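# Place the bottle upright in the shelf's lower compartment

## Task

Put the bottle in the shelving unit's lower compartment standing upright with its cap on top, its entire base resting on that compartment's floor and past the front lip. The bottle must stay there without the robot supporting it. Afterwards release it and pull the gripper away.

## Robot and tools

Robot: a single arm with six joints and a two-finger parallel gripper. Joint ranges in rad, base to hand: waist -6.283 to 6.283, shoulder -2.304 to 2.304, elbow -4.224 to 0.061, forearm roll -6.283 to 6.283, wrist pitch -2.164 to 2.164, wrist roll -6.283 to 6.283. Load limits in N m: waist 57, shoulder 57, elbow 47.5, forearm roll 25.6, wrist pitch 18, wrist roll 18; a carried object adds to these. The base sits on a mount that may be tilted relative to the table, and the mount counts as arm for clearance checking.

Frame: the scene frame has its origin on the tabletop straight beneath the arm's base, +z up, and +y to the left when facing along +x. Positions are in metres, orientations are quaternions written w first (qw, qx, qy, qz). The gripper's fingers extend along its own +z axis and close along its own y axis. end_effector_position is the spot between the pads when shut, roughly 2 cm short of the fingertips; closing pushes the tips about 10 mm further along +z. The reported hand position may be slightly wrong, especially when reaching far.

Row format used everywhere: 8 numbers [x, y, z, qw, qx, qy, qz, opening]. x, y, z and the quaternion are an absolute target pose for the gripper in the scene frame (not an offset). opening runs from -1 (closed) to +1 (fully open, 0.084 m).

execute_actions(actions): actions is a list of actions; each action is a list of 1 to 15 rows, one row per control step of 1/30 s. If fewer than 15 rows are given, the final row repeats for the remaining steps. An empty list simply reports state and images. An action is rejected if its target lies more than 0.6 m from where the gripper is when that action begins, measured along any of the gripper's current axes. If any action is malformed, or the first fails that distance test against the most recent reported state, nothing in the call runs. Put the desired quaternion in every row to hold orientation; don't copy back a reported quaternion, which may have drifted.

move(target, speed, blocking): target is one row as above, an absolute pose. The gripper follows a straight path toward it, rotating the short way. speed is the path's top speed in m/s, 0.002 to 0.5 (default 0.25); rotation is capped at twice that in rad/s. Path duration is 0.5 to 10 s; longer paths get cut off at 10 s before arriving. The opening is applied when the move starts. The path ignores obstacles, the real hand lags and may overshoot speed, particularly with the arm stretched out. Faster contact hits harder, and aiming deeper past a contact pushes harder. blocking=false returns after 0.5 s while motion continues; then use wait or stop before sending new rows or moves. The result adds a 'move:' line: done (settled near target), or off_target, moving, held, fault; plus the limits that acted (paced = the sent pose was clipped; held = a check blocked some steps, after which the arm may speed up a lot) and the remaining distance to target.

wait(seconds): 0 to 10; lets time pass while the last command holds; returns early if a running move finishes. stop(): brakes a running move (needs room; fingers keep moving). zoom_image(camera, region): camera is cam_head_left, cam_head_right or cam_wrist (each 672x504); region is [x0, y0, x1, y1] in pixels from the top-left, up to 504x504. finished_scene(scene): pass the current scene's number to end it permanently; the result reports success and gives the next task if any. Replying without a tool call ends everything.

Control behaviour: each step the commanded pose is clipped to at most 70 mm and 16 degrees from the measured pose, then damped inverse kinematics drives the joints, favouring position over orientation. After an action the arm continues only up to the last clipped pose, so far targets need further actions. Joint targets move at most 3.14 rad/s, taking 0.16 s to accelerate; joints are synchronized. The elbow cannot fully straighten.

Result lines: state gives the gripper pose and linear/angular velocities; 'Hand target' is the pose currently being driven toward; grip_measured is the actual finger opening on the command scale; step readings list positions at some steps, with HELD where a row was held back (moves and waits have no step list). 'pose unreachable' means the clearance check altered or blocked the command. MOTOR HOT appears from 65 °C; at 80 °C an OVER-TEMPERATURE FAULT brakes the arm until it cools. A torque fault (contact torque at a joint's limit) backs that joint off, holds 10 s and drops the rest of the call.

Gripping: to hold something, command an opening clearly smaller than grip_measured; the gap sets squeeze force (about 24 N per pad max for objects up to ~6 cm). Closing fast can squeeze harder or even pop the fingers open. Sending grip_measured itself still grips lightly; wider items may slip. Expect occasional brief tugs on a held object.

Avoid: dropping the bottle, letting it slip, slamming or pushing hard into the shelf, and anything falling or being knocked off the table, which counts as failure. Keep holding loads short to limit heat, move smoothly, and release and retreat only once the bottle stands on its own.

Each tool is called after "Call:" by a JSON object that holds its "fn" and its "kwargs".

## Session

Call:
{"fn": "execute_actions", "kwargs": {"actions": []}}

Scene clock: 0.00 s.
end_effector_position=(+1.1310, +0.2142, +0.1765) grip_measured=+1.00 end_effector_quat_wxyz=(-0.188, +0.749, +0.134, +0.621) end_effector_velocity=(+0.000, +0.001, +0.000) end_effector_angular_velocity=(+0.001, -0.001, +0.001)
Joint positions: [-0.14  -1.295 -2.404  2.722 -1.075 -2.171  0.084]
Joint velocities: [ 0.     0.    -0.     0.    -0.001  0.     0.   ]
Hand target: +1.131, +0.214, +0.176; -0.188, +0.749, +0.134, +0.621

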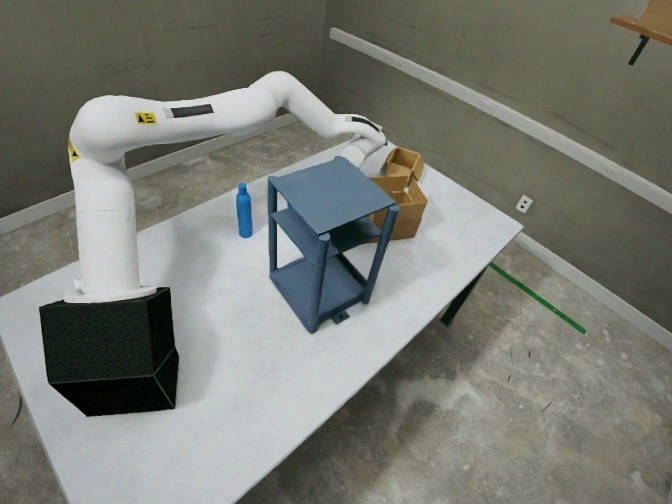

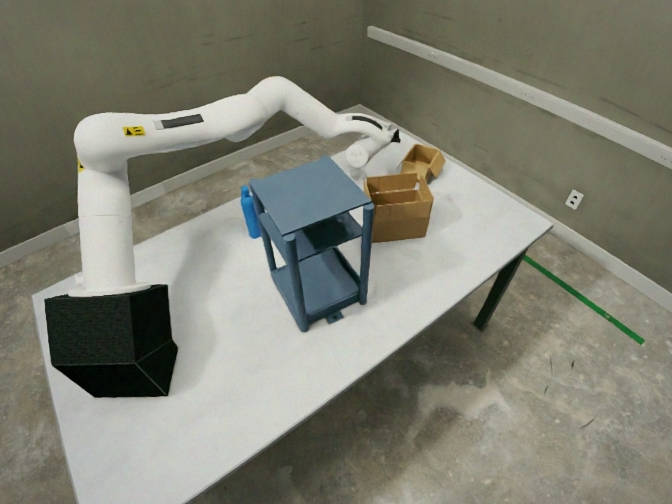

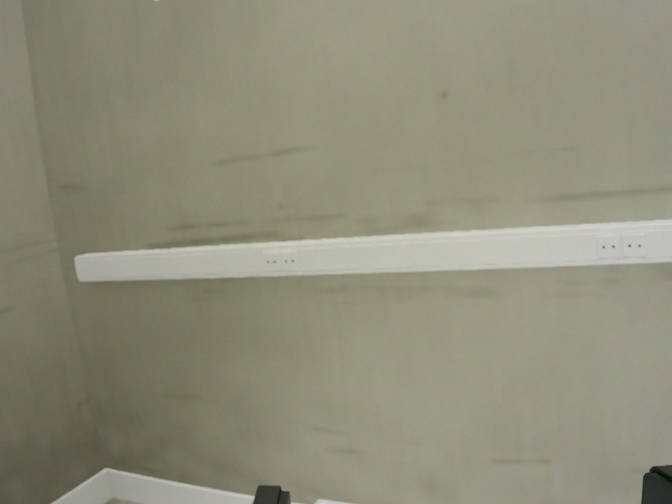

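Call:
{"fn": "move", "kwargs": {"target": [0.95,0.35,0.55,0,0.924,0,0.38,1]}}

Call:
{"fn": "move", "kwargs": {"target": [0.5,0.25,0.65,0,1,0,0,1]}}

Scene clock: 6.23 s.
end_effector_position=(+0.9501, +0.3487, +0.5507) grip_measured=+1.00 end_effector_quat_wxyz=(+0.000, +0.924, -0.001, +0.382) end_effector_velocity=(+0.000, +0.001, +0.002) end_effector_angular_velocity=(-0.002, +0.003, -0.002)
Joint positions: [-0.363 -0.098 -1.571  1.334 -0.603 -0.775  0.084]
Joint velocities: [ 0.    -0.    -0.007 -0.016 -0.002  0.017 -0.   ]
Hand target: +0.950, +0.349, +0.551; +0.001, +0.924, -0.000, +0.382
Off the commanded pose: 0.002 m, 0 deg.
move: done

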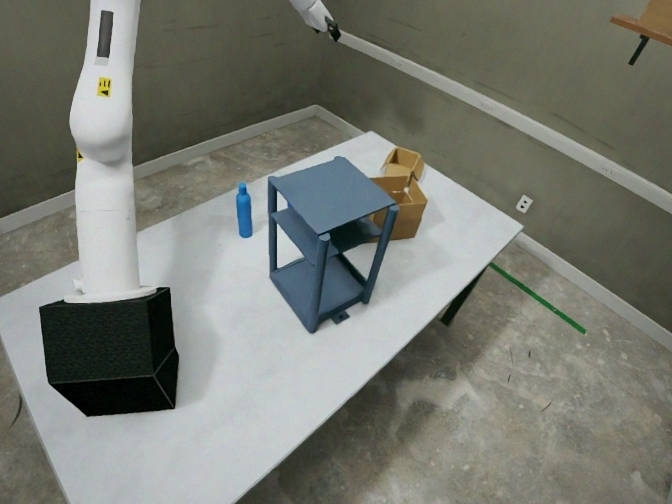

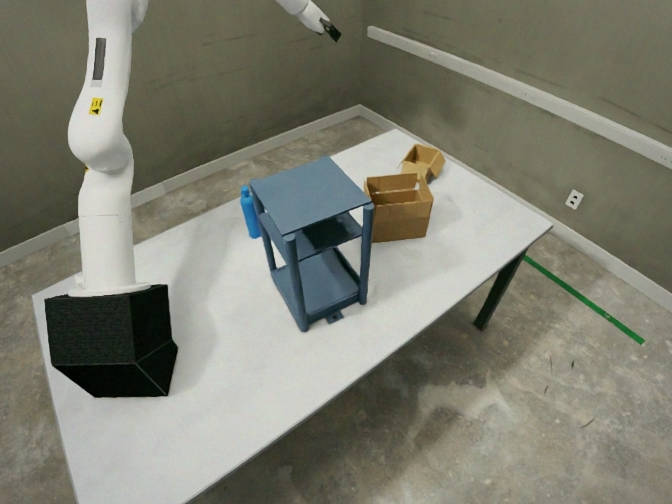

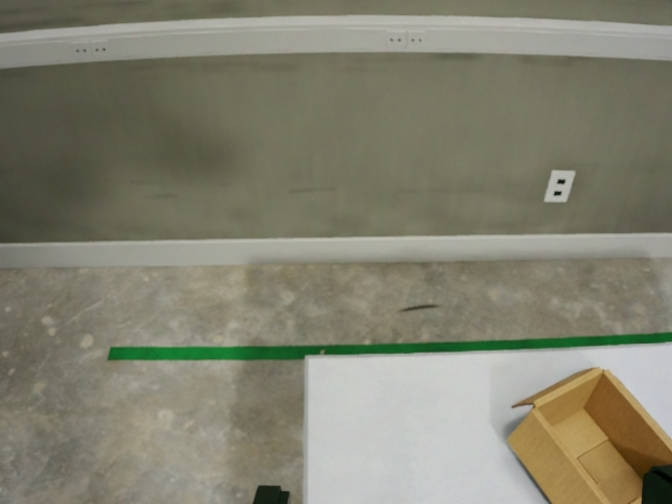

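Scene clock: 8.60 s.
end_effector_position=(+0.5006, +0.2489, +0.6502) grip_measured=+1.00 end_effector_quat_wxyz=(+0.001, +1.000, -0.000, -0.000) end_effector_velocity=(-0.001, -0.001, +0.000) end_effector_angular_velocity=(+0.001, +0.002, -0.001)
Joint positions: [-1.141  0.357 -1.052  0.716 -1.768 -1.028  0.084]
Joint velocities: [-0.003 -0.001  0.001 -0.002 -0.002 -0.003 -0.   ]
Hand target: +0.500, +0.249, +0.650; +0.001, +1.000, -0.000, -0.000
Off the commanded pose: 0.001 m, 0 deg.
move: done

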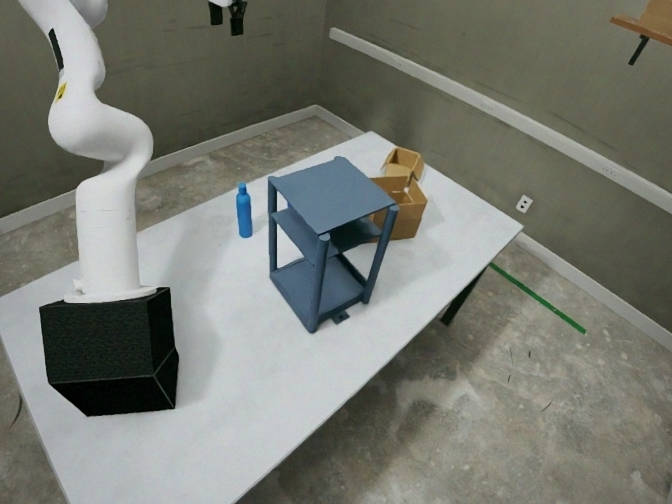

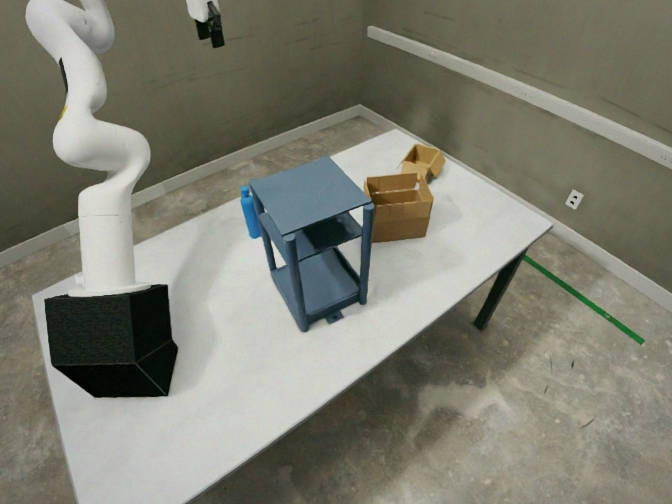

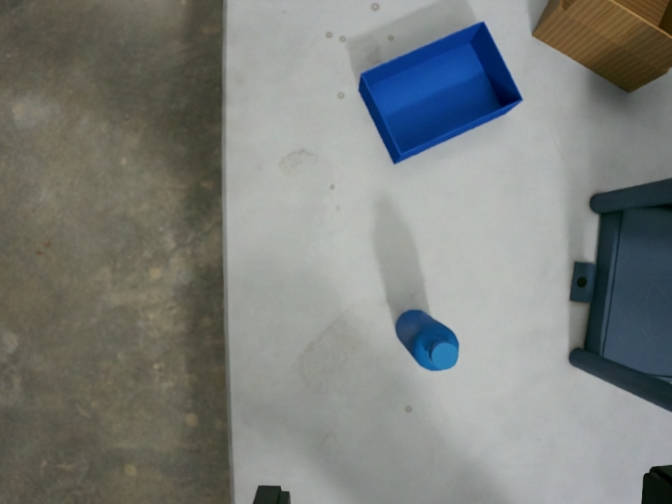

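Call:
{"fn": "move", "kwargs": {"target": [0.4,0.1,0.6,0,1,0,0,1]}}

Call:
{"fn": "zoom_image", "kwargs": {"camera": "cam_head_left", "region": [200,140,440,340]}}

Scene clock: 13.23 s.
end_effector_position=(+0.4003, +0.1002, +0.6002) grip_measured=+1.00 end_effector_quat_wxyz=(+0.000, +1.000, +0.000, -0.000) end_effector_velocity=(-0.001, -0.002, -0.001) end_effector_angular_velocity=(+0.001, +0.000, -0.002)
Joint positions: [-1.369  0.218 -0.793  0.59  -1.582 -1.443  0.084]
Joint velocities: [-0.002 -0.003  0.003 -0.001  0.003 -0.002  0.   ]
Hand target: +0.400, +0.100, +0.600; -0.000, +1.000, +0.000, -0.000
Off the commanded pose: 0.000 m, 0 deg.
move: done

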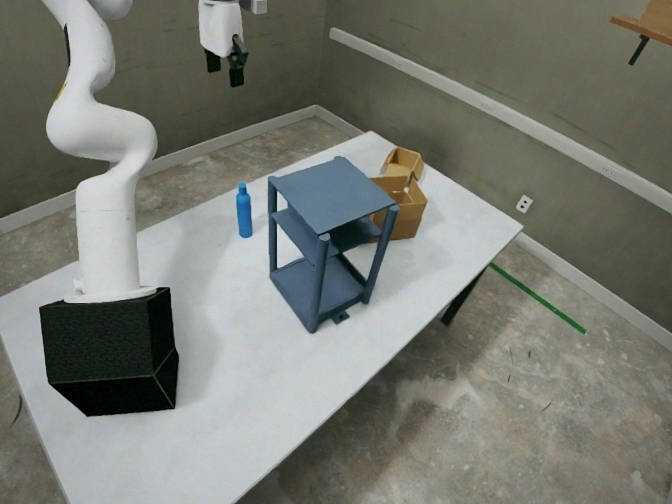

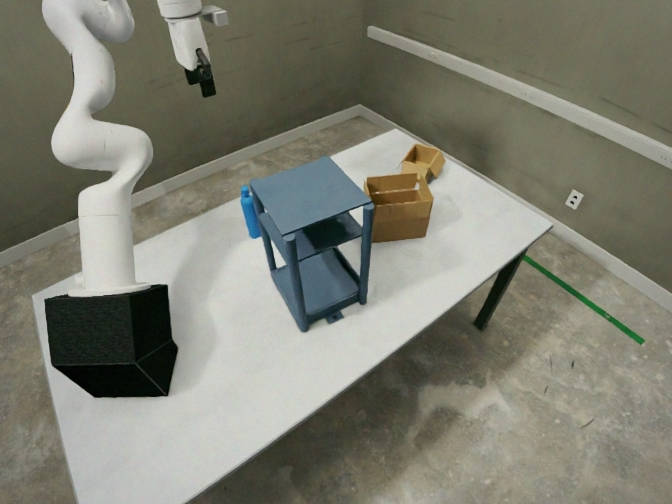

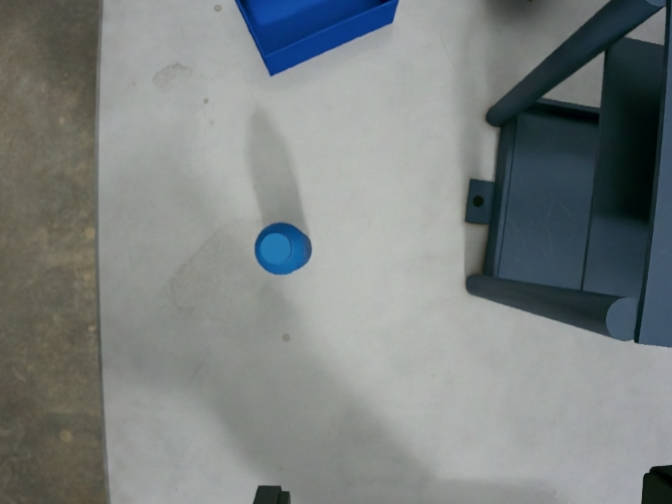

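Region (200, 140, 440, 340) of cam_head_left's 672x504 image, scaled by 2.100, with more detail than that image has.

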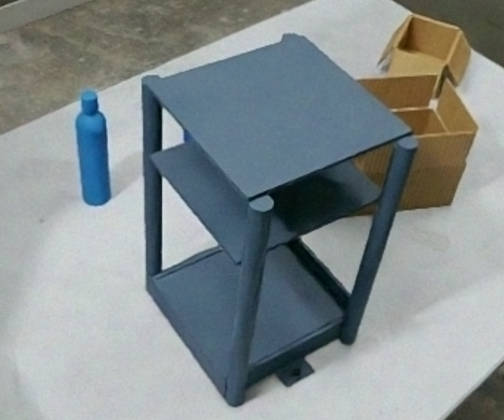

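Call:
{"fn": "move", "kwargs": {"target": [0.465,0.33,0.4,0.38,0.596,-0.596,0.38,1]}}

Call:
{"fn": "move", "kwargs": {"target": [0.465,0.31,0.11,0.38,0.596,-0.596,0.38,1]}}

Scene clock: 22.00 s.
end_effector_position=(+0.4646, +0.3304, +0.4005) grip_measured=+1.00 end_effector_quat_wxyz=(+0.377, +0.597, -0.597, +0.381) end_effector_velocity=(+0.000, +0.001, -0.000) end_effector_angular_velocity=(-0.002, -0.002, -0.002)
Joint positions: [ 0.632  0.354 -0.817 -0.598 -1.323  2.741  0.084]
Joint velocities: [ 0.002 -0.003 -0.002  0.001 -0.002  0.004  0.   ]
Hand target: +0.465, +0.330, +0.400; +0.378, +0.597, -0.597, +0.381
Off the commanded pose: 0.001 m, 0 deg.
move: done

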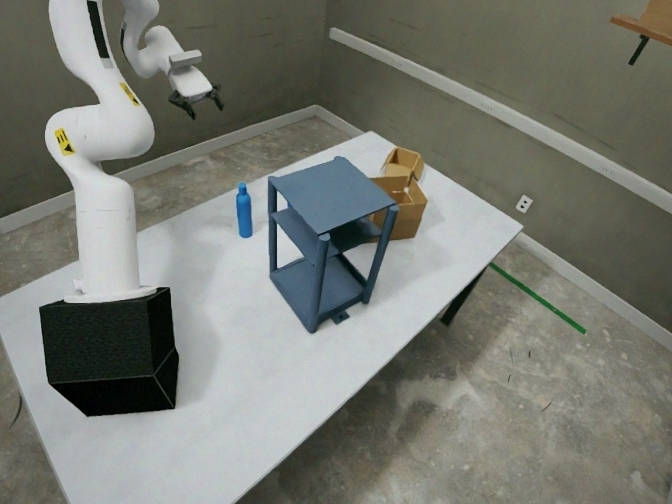

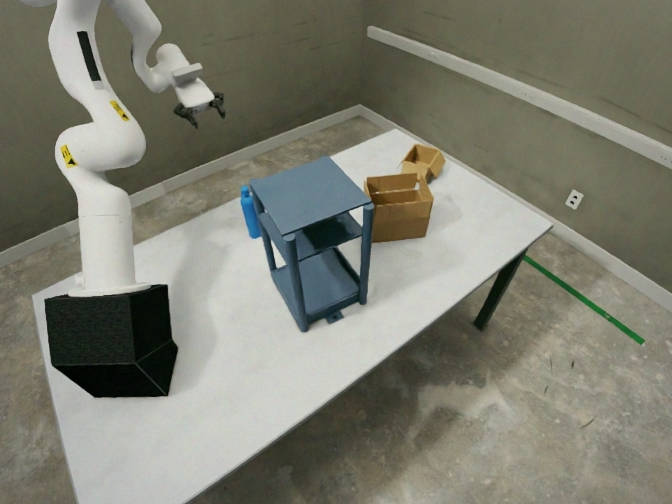

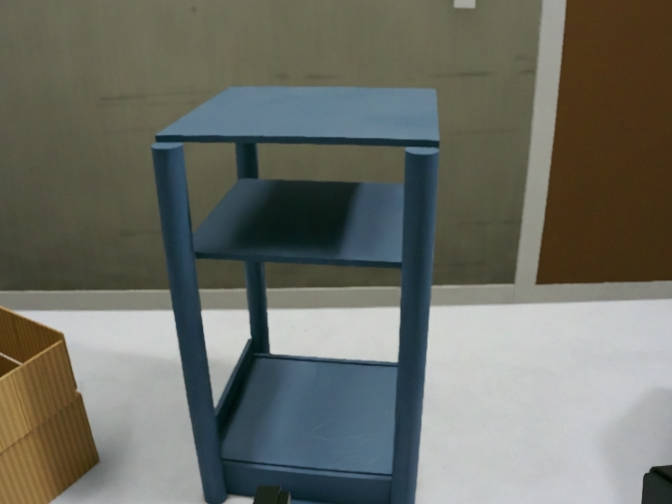

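Scene clock: 23.63 s.
end_effector_position=(+0.4646, +0.3107, +0.1103) grip_measured=+1.00 end_effector_quat_wxyz=(+0.380, +0.596, -0.596, +0.380) end_effector_velocity=(-0.001, -0.000, -0.002) end_effector_angular_velocity=(-0.000, +0.002, +0.001)
Joint positions: [ 0.705 -0.342 -1.005 -0.715 -0.956  3.128  0.084]
Joint velocities: [ 0.001 -0.004 -0.001 -0.001  0.002  0.    -0.   ]
Hand target: +0.464, +0.311, +0.110; +0.380, +0.596, -0.596, +0.380
Off the commanded pose: 0.001 m, 0 deg.
move: done

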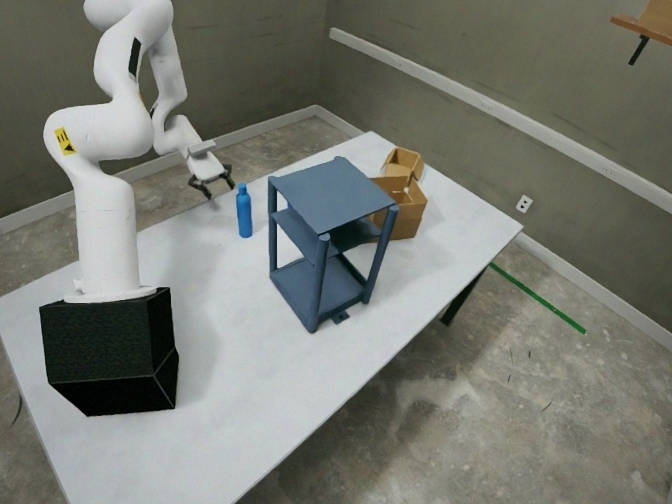

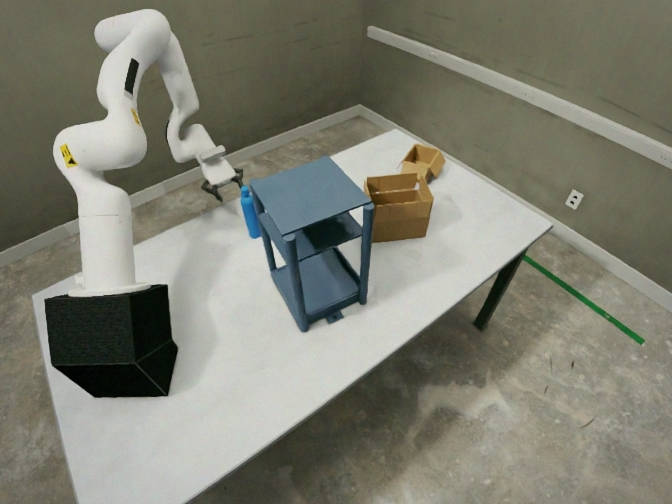

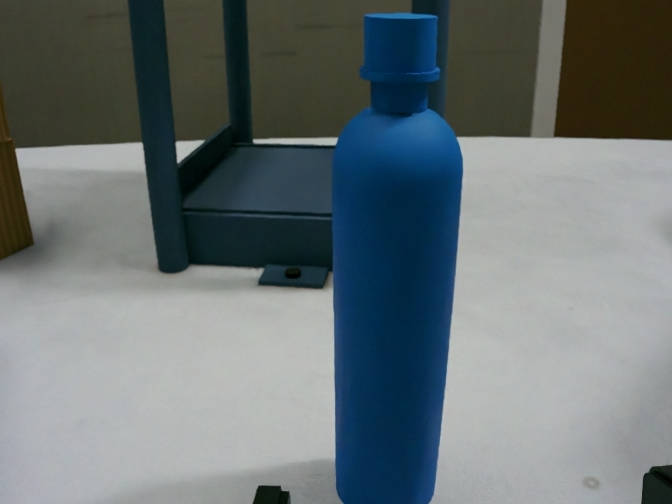

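Call:
{"fn": "move", "kwargs": {"target": [0.471,0.18,0.09,0.38,0.596,-0.596,0.38,1], "speed": 0.12}}

Scene clock: 27.27 s.
end_effector_position=(+0.4712, +0.1804, +0.0898) grip_measured=+1.00 end_effector_quat_wxyz=(+0.380, +0.596, -0.596, +0.380) end_effector_velocity=(-0.000, -0.000, -0.000) end_effector_angular_velocity=(+0.001, +0.000, +0.002)
Joint positions: [ 0.521 -0.419 -0.859 -0.963 -0.735  3.263  0.084]
Joint velocities: [ 0.    -0.001  0.001 -0.004  0.002  0.003 -0.   ]
Hand target: +0.471, +0.180, +0.090; +0.380, +0.596, -0.596, +0.380
Off the commanded pose: 0.001 m, 0 deg.
move: done

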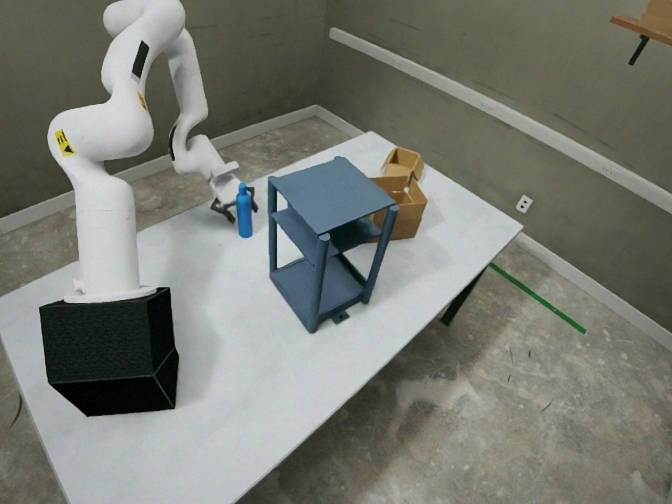

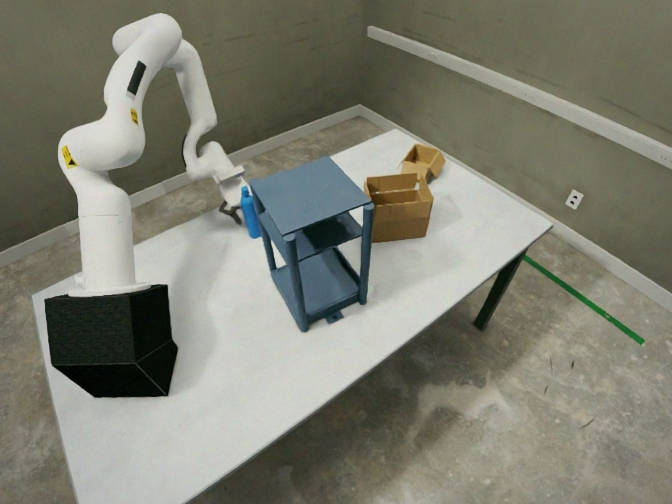

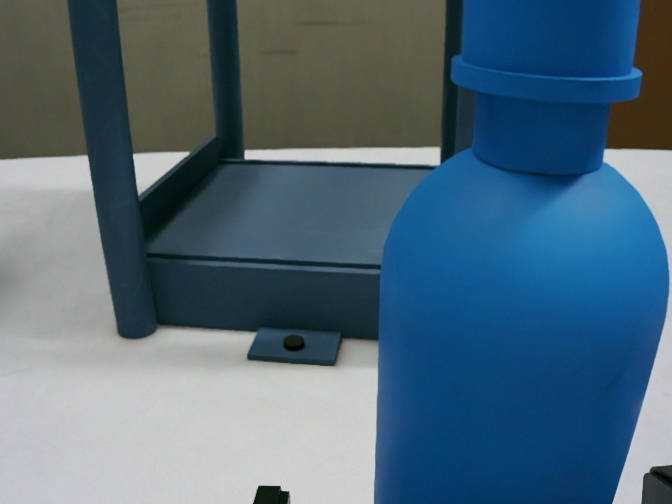

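Call:
{"fn": "execute_actions", "kwargs": {"actions": [[[0.467,0.173,0.09,0.38,0.596,-0.596,0.38,1]],[[0.467,0.173,0.09,0.38,0.596,-0.596,0.38,0.3]],[[0.467,0.173,0.09,0.38,0.596,-0.596,0.38,-0.5]]]}}

Call:
{"fn": "move", "kwargs": {"target": [0.47,0.165,0.15,0.38,0.596,-0.596,0.38,-0.5], "speed": 0.1}}

Call:
{"fn": "move", "kwargs": {"target": [0.525,0,0.15,0.38,0.596,-0.596,0.38,-0.5], "speed": 0.15}}

Scene clock: 31.43 s.
end_effector_position=(+0.4670, +0.1730, +0.0900) grip_measured=+0.08 end_effector_quat_wxyz=(+0.380, +0.596, -0.596, +0.380) end_effector_velocity=(+0.000, +0.000, -0.000) end_effector_angular_velocity=(+0.000, -0.001, +0.000)
Joint positions: [ 0.515 -0.42  -0.842 -0.984 -0.723  3.284  0.048]
Joint velocities: [-0.     0.    -0.    -0.    -0.     0.001  0.   ]
Hand target: +0.467, +0.173, +0.090; +0.380, +0.596, -0.596, +0.380
Off the commanded pose: 0.000 m, 0 deg.
Step readings (end_effector_position; steps 1 to 15: 1st action; 16 to 30: 2nd action; 31 to 45: 3rd action):
0: (+0.4711, +0.1801, +0.0898)
1: (+0.4711, +0.1801, +0.0898)
2: (+0.4707, +0.1794, +0.0897)
4: (+0.4681, +0.1749, +0.0900)
8: (+0.4670, +0.1730, +0.0900)
15: (+0.4670, +0.1730, +0.0900)
16: (+0.4670, +0.1730, +0.0900)
17: (+0.4670, +0.1730, +0.0900)
19: (+0.4670, +0.1730, +0.0900)
23: (+0.4670, +0.1730, +0.0900)
30: (+0.4670, +0.1730, +0.0900)
31: (+0.4670, +0.1730, +0.0900)
32: (+0.4671, +0.1731, +0.0900)
34: (+0.4670, +0.1730, +0.0900)
38: (+0.4670, +0.1730, +0.0900)
45: end_effector_position above

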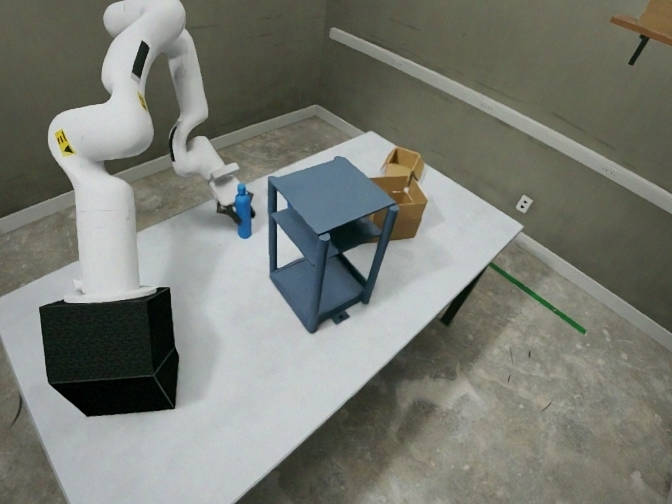

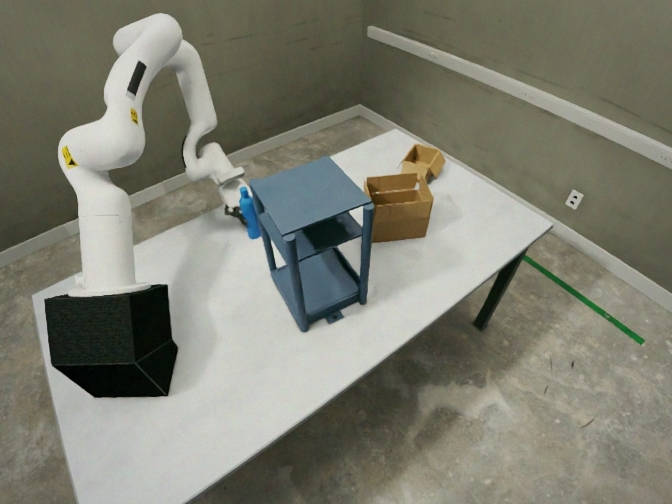

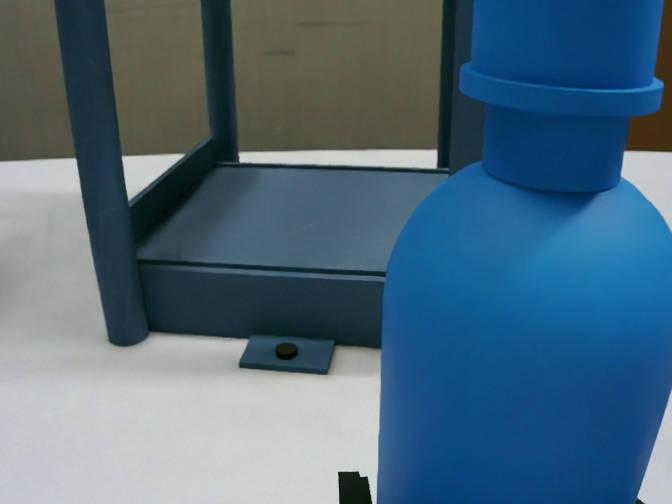

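Scene clock: 32.40 s.
end_effector_position=(+0.4701, +0.1649, +0.1498) grip_measured=+0.08 end_effector_quat_wxyz=(+0.380, +0.596, -0.596, +0.380) end_effector_velocity=(-0.000, -0.000, +0.001) end_effector_angular_velocity=(-0.001, +0.001, -0.000)
Joint positions: [ 0.462 -0.263 -0.74  -0.967 -0.735  3.196  0.048]
Joint velocities: [-0.001  0.002  0.001  0.001 -0.001 -0.002  0.   ]
Hand target: +0.470, +0.165, +0.150; +0.380, +0.596, -0.596, +0.380
Off the commanded pose: 0.000 m, 0 deg.
move: done

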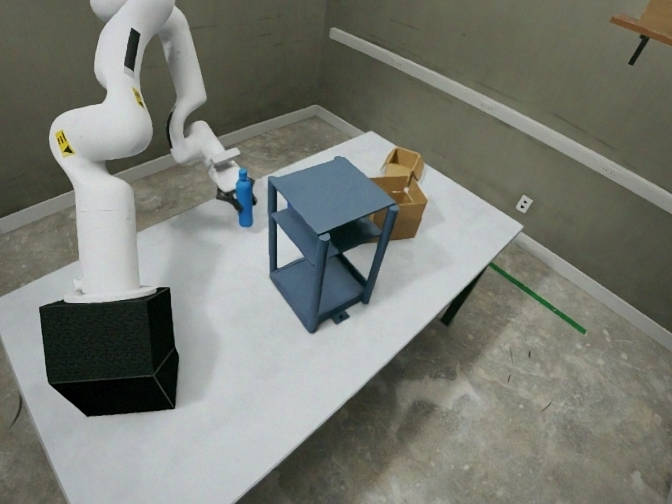

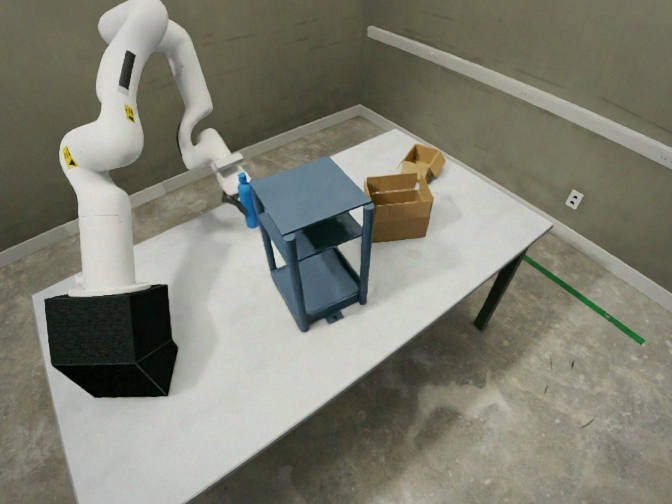

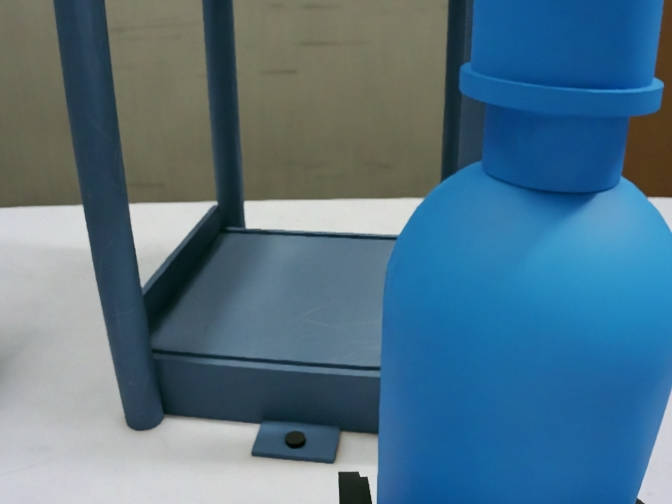

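Scene clock: 33.97 s.
end_effector_position=(+0.5253, +0.0006, +0.1496) grip_measured=+0.08 end_effector_quat_wxyz=(+0.380, +0.596, -0.596, +0.380) end_effector_velocity=(+0.000, -0.001, +0.000) end_effector_angular_velocity=(+0.000, -0.000, +0.001)
Joint positions: [ 0.106 -0.458 -0.772 -1.429 -0.549  3.361  0.048]
Joint velocities: [-0.002 -0.001  0.    -0.005  0.001  0.003  0.   ]
Hand target: +0.525, +0.000, +0.150; +0.380, +0.596, -0.596, +0.380
Off the commanded pose: 0.001 m, 0 deg.
move: done

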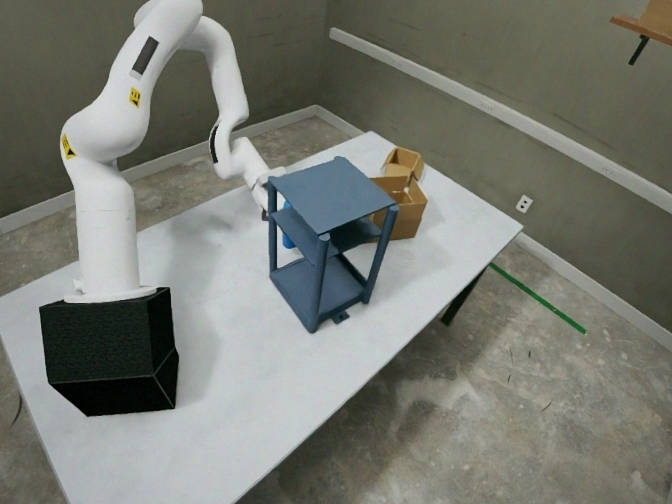

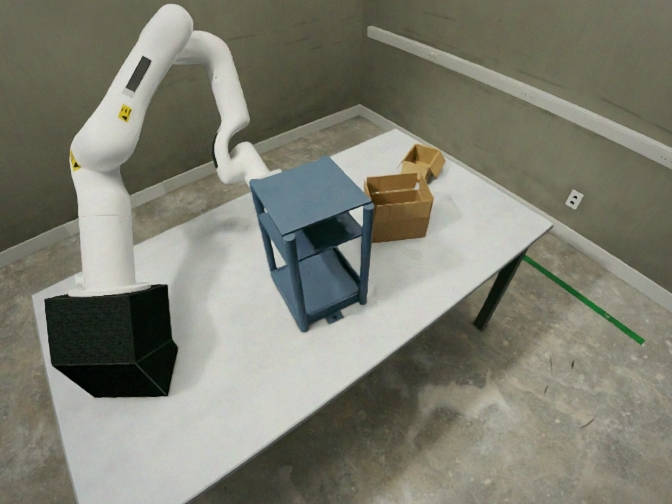

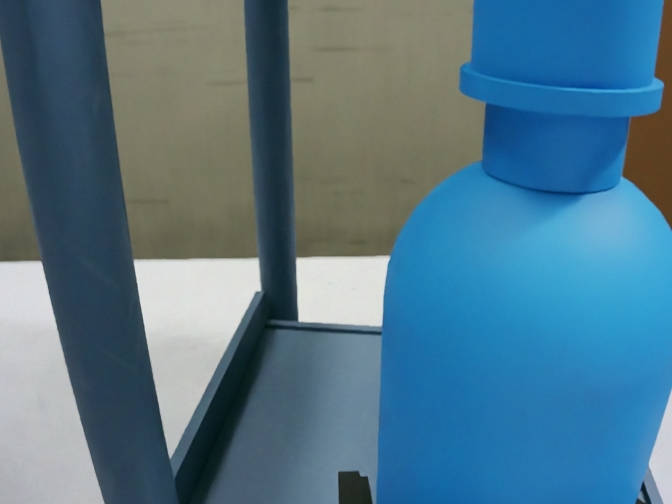

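Call:
{"fn": "move", "kwargs": {"target": [0.525,-0.12,0.147,0.38,0.596,-0.596,0.38,-0.5], "speed": 0.05}}

Call:
{"fn": "move", "kwargs": {"target": [0.525,-0.12,0.135,0.38,0.596,-0.596,0.38,-0.5], "speed": 0.015}}

Call:
{"fn": "zoom_image", "kwargs": {"camera": "cam_head_right", "region": [230,170,400,340]}}

Scene clock: 39.37 s.
end_effector_position=(+0.5252, -0.1198, +0.1468) grip_measured=+0.08 end_effector_quat_wxyz=(+0.380, +0.596, -0.596, +0.380) end_effector_velocity=(-0.000, -0.001, +0.000) end_effector_angular_velocity=(-0.001, -0.001, -0.000)
Joint positions: [-0.104 -0.646 -0.818 -1.883 -0.51   3.649  0.048]
Joint velocities: [-0.002 -0.002  0.    -0.004 -0.001  0.004 -0.   ]
Hand target: +0.525, -0.120, +0.147; +0.380, +0.596, -0.596, +0.380
Off the commanded pose: 0.000 m, 0 deg.
move: done

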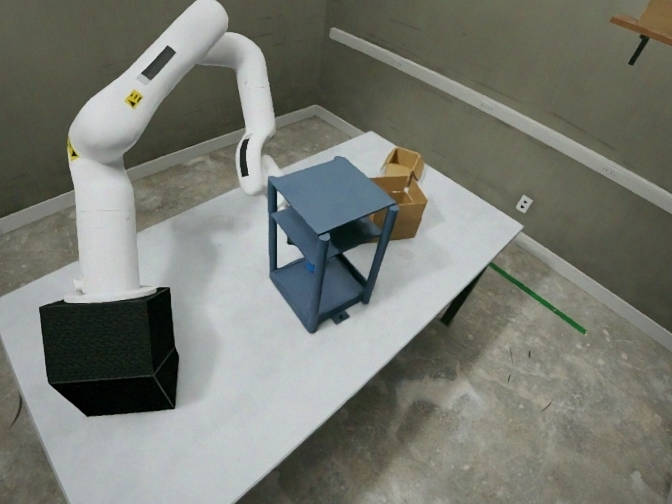

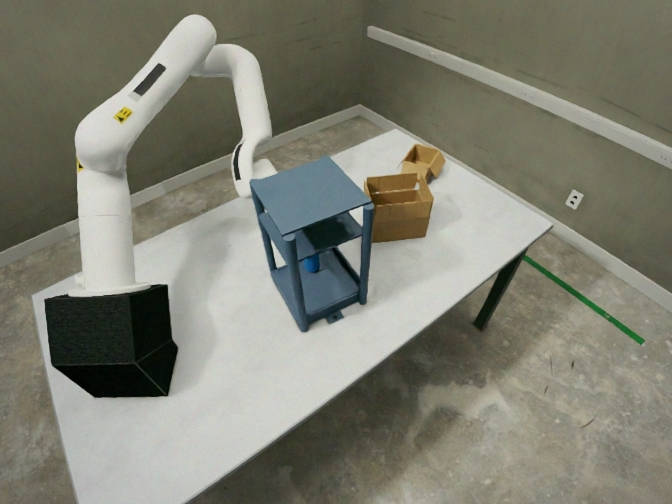

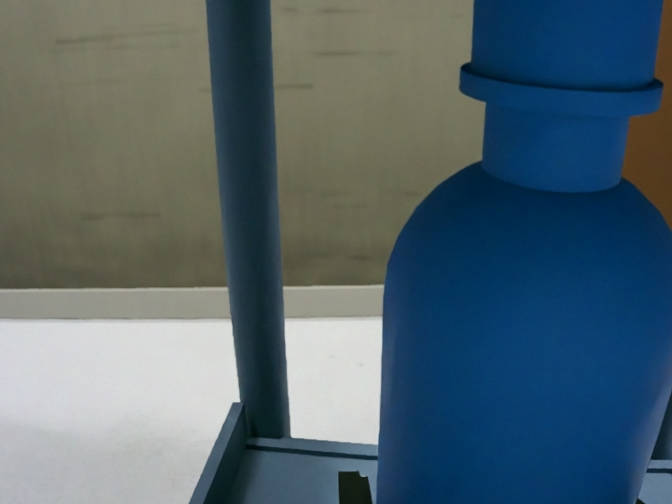

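Scene clock: 40.37 s.
end_effector_position=(+0.5250, -0.1200, +0.1351) grip_measured=+0.08 end_effector_quat_wxyz=(+0.380, +0.596, -0.596, +0.380) end_effector_velocity=(+0.000, -0.000, -0.000) end_effector_angular_velocity=(+0.000, -0.002, -0.001)
Joint positions: [-0.089 -0.673 -0.835 -1.884 -0.516  3.667  0.048]
Joint velocities: [-0.001 -0.001 -0.001  0.     0.     0.002 -0.   ]
Hand target: +0.525, -0.120, +0.135; +0.380, +0.596, -0.596, +0.380
Off the commanded pose: 0.000 m, 0 deg.
move: done

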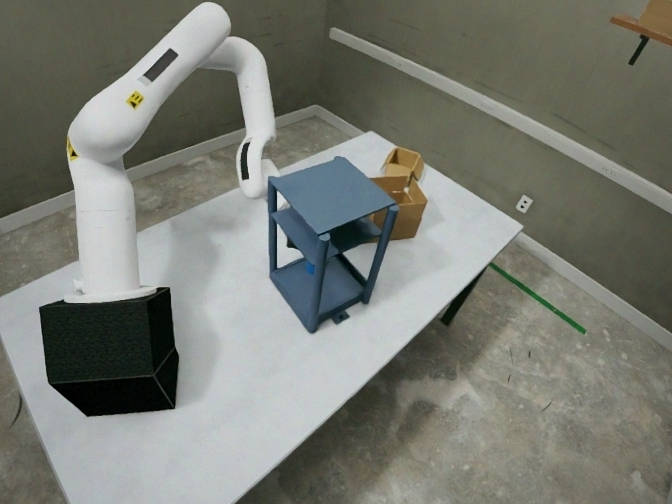

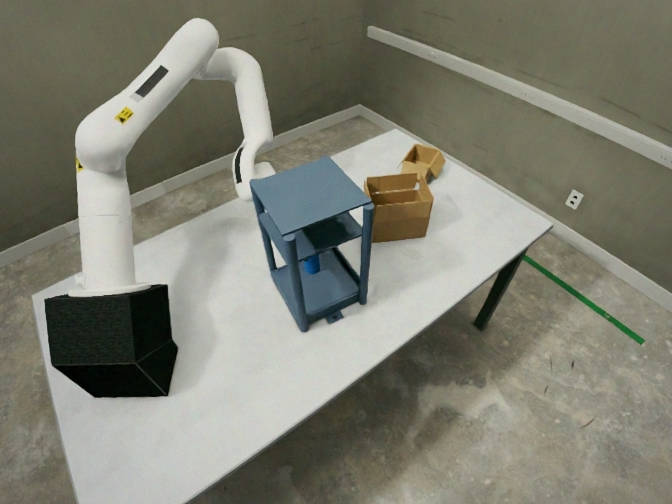

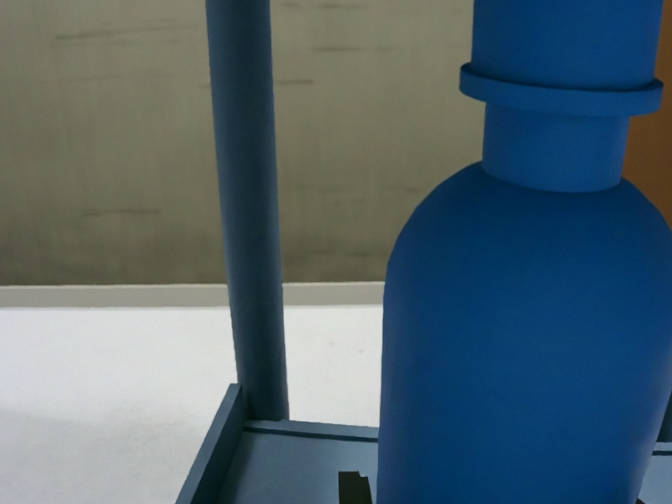

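Region (230, 170, 400, 340) of cam_head_right's 672x504 image, scaled by 2.965, with more detail than that image has.

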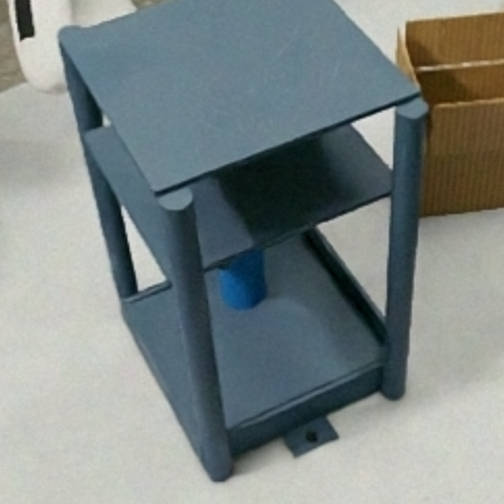

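The camera has tilted slightly, which suggests contact.

Call:
{"fn": "move", "kwargs": {"target": [0.525,-0.12,0.135,0.38,0.596,-0.596,0.38,0.7]}}

Call:
{"fn": "move", "kwargs": {"target": [0.525,0.12,0.15,0.38,0.596,-0.596,0.38,0.7], "speed": 0.18}}

Scene clock: 47.60 s.
end_effector_position=(+0.5250, -0.1200, +0.1350) grip_measured=+0.70 end_effector_quat_wxyz=(+0.380, +0.596, -0.596, +0.380) end_effector_velocity=(-0.000, +0.000, +0.000) end_effector_angular_velocity=(-0.001, -0.001, +0.000)
Joint positions: [-0.089 -0.673 -0.835 -1.884 -0.516  3.667  0.073]
Joint velocities: [ 0.     0.001  0.001  0.    -0.001  0.001 -0.   ]
Hand target: +0.525, -0.120, +0.135; +0.380, +0.596, -0.596, +0.380
Off the commanded pose: 0.000 m, 0 deg.
move: done

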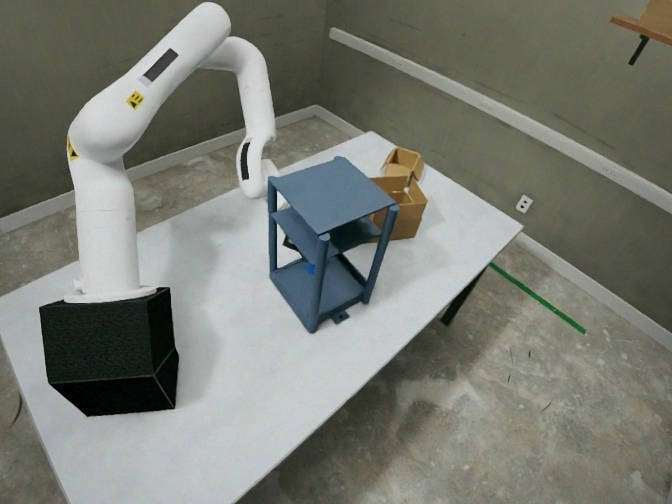

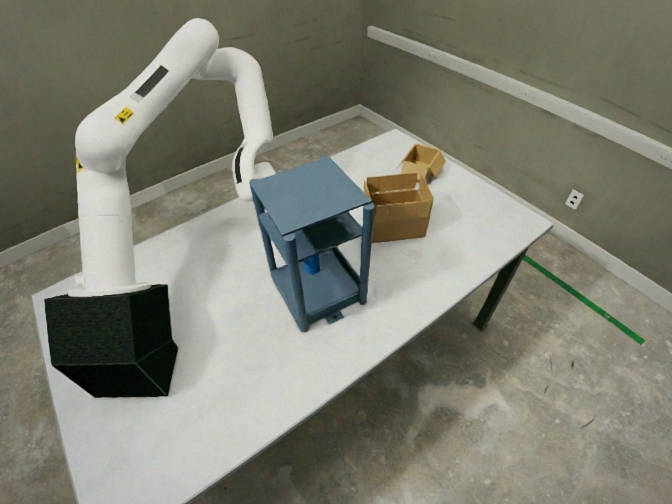

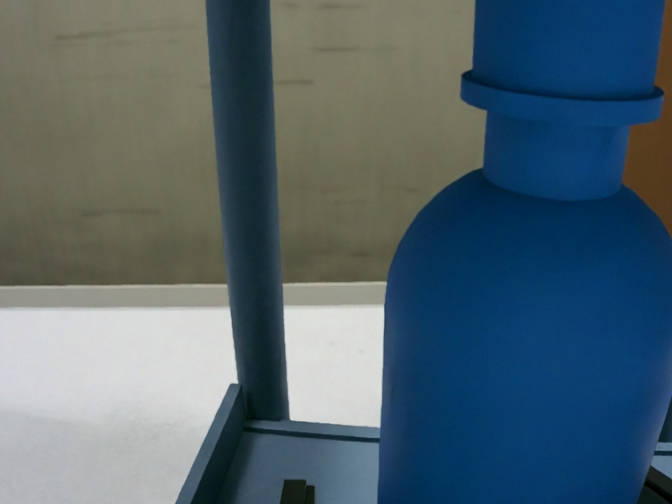

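Scene clock: 49.37 s.
end_effector_position=(+0.5246, +0.1194, +0.1504) grip_measured=+0.70 end_effector_quat_wxyz=(+0.380, +0.596, -0.596, +0.381) end_effector_velocity=(+0.000, +0.001, -0.000) end_effector_angular_velocity=(+0.000, +0.000, -0.000)
Joint positions: [ 0.316 -0.332 -0.818 -1.047 -0.683  3.13   0.073]
Joint velocities: [ 0.002  0.001 -0.001  0.004 -0.002 -0.003  0.   ]
Hand target: +0.525, +0.120, +0.150; +0.380, +0.596, -0.596, +0.381
Off the commanded pose: 0.001 m, 0 deg.
move: done

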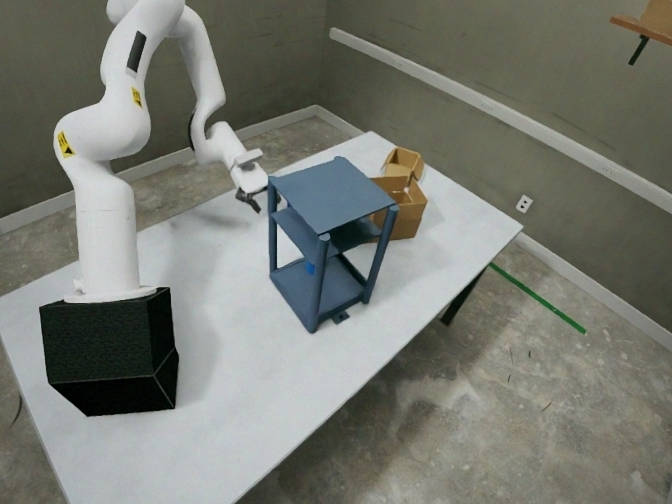

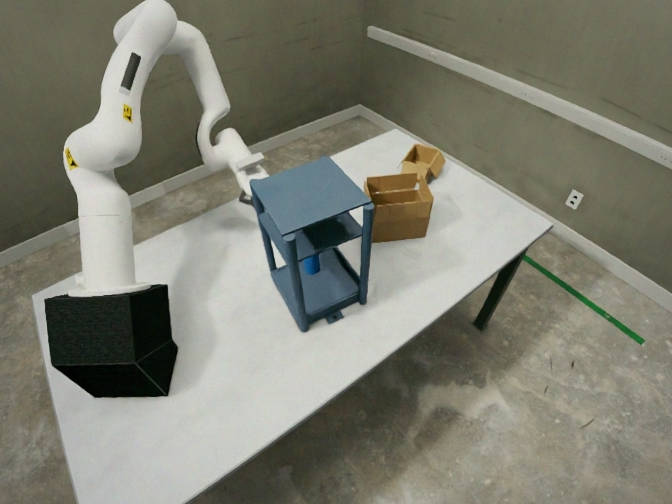

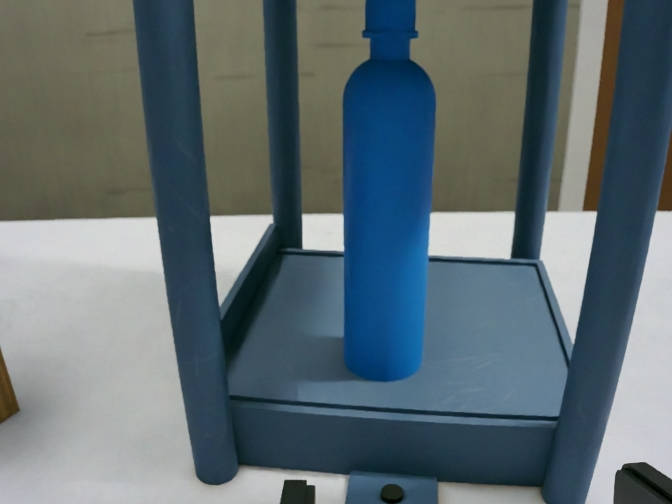

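Call:
{"fn": "finished_scene", "kwargs": {"scene": 1}}

The scene is finished: the task was done.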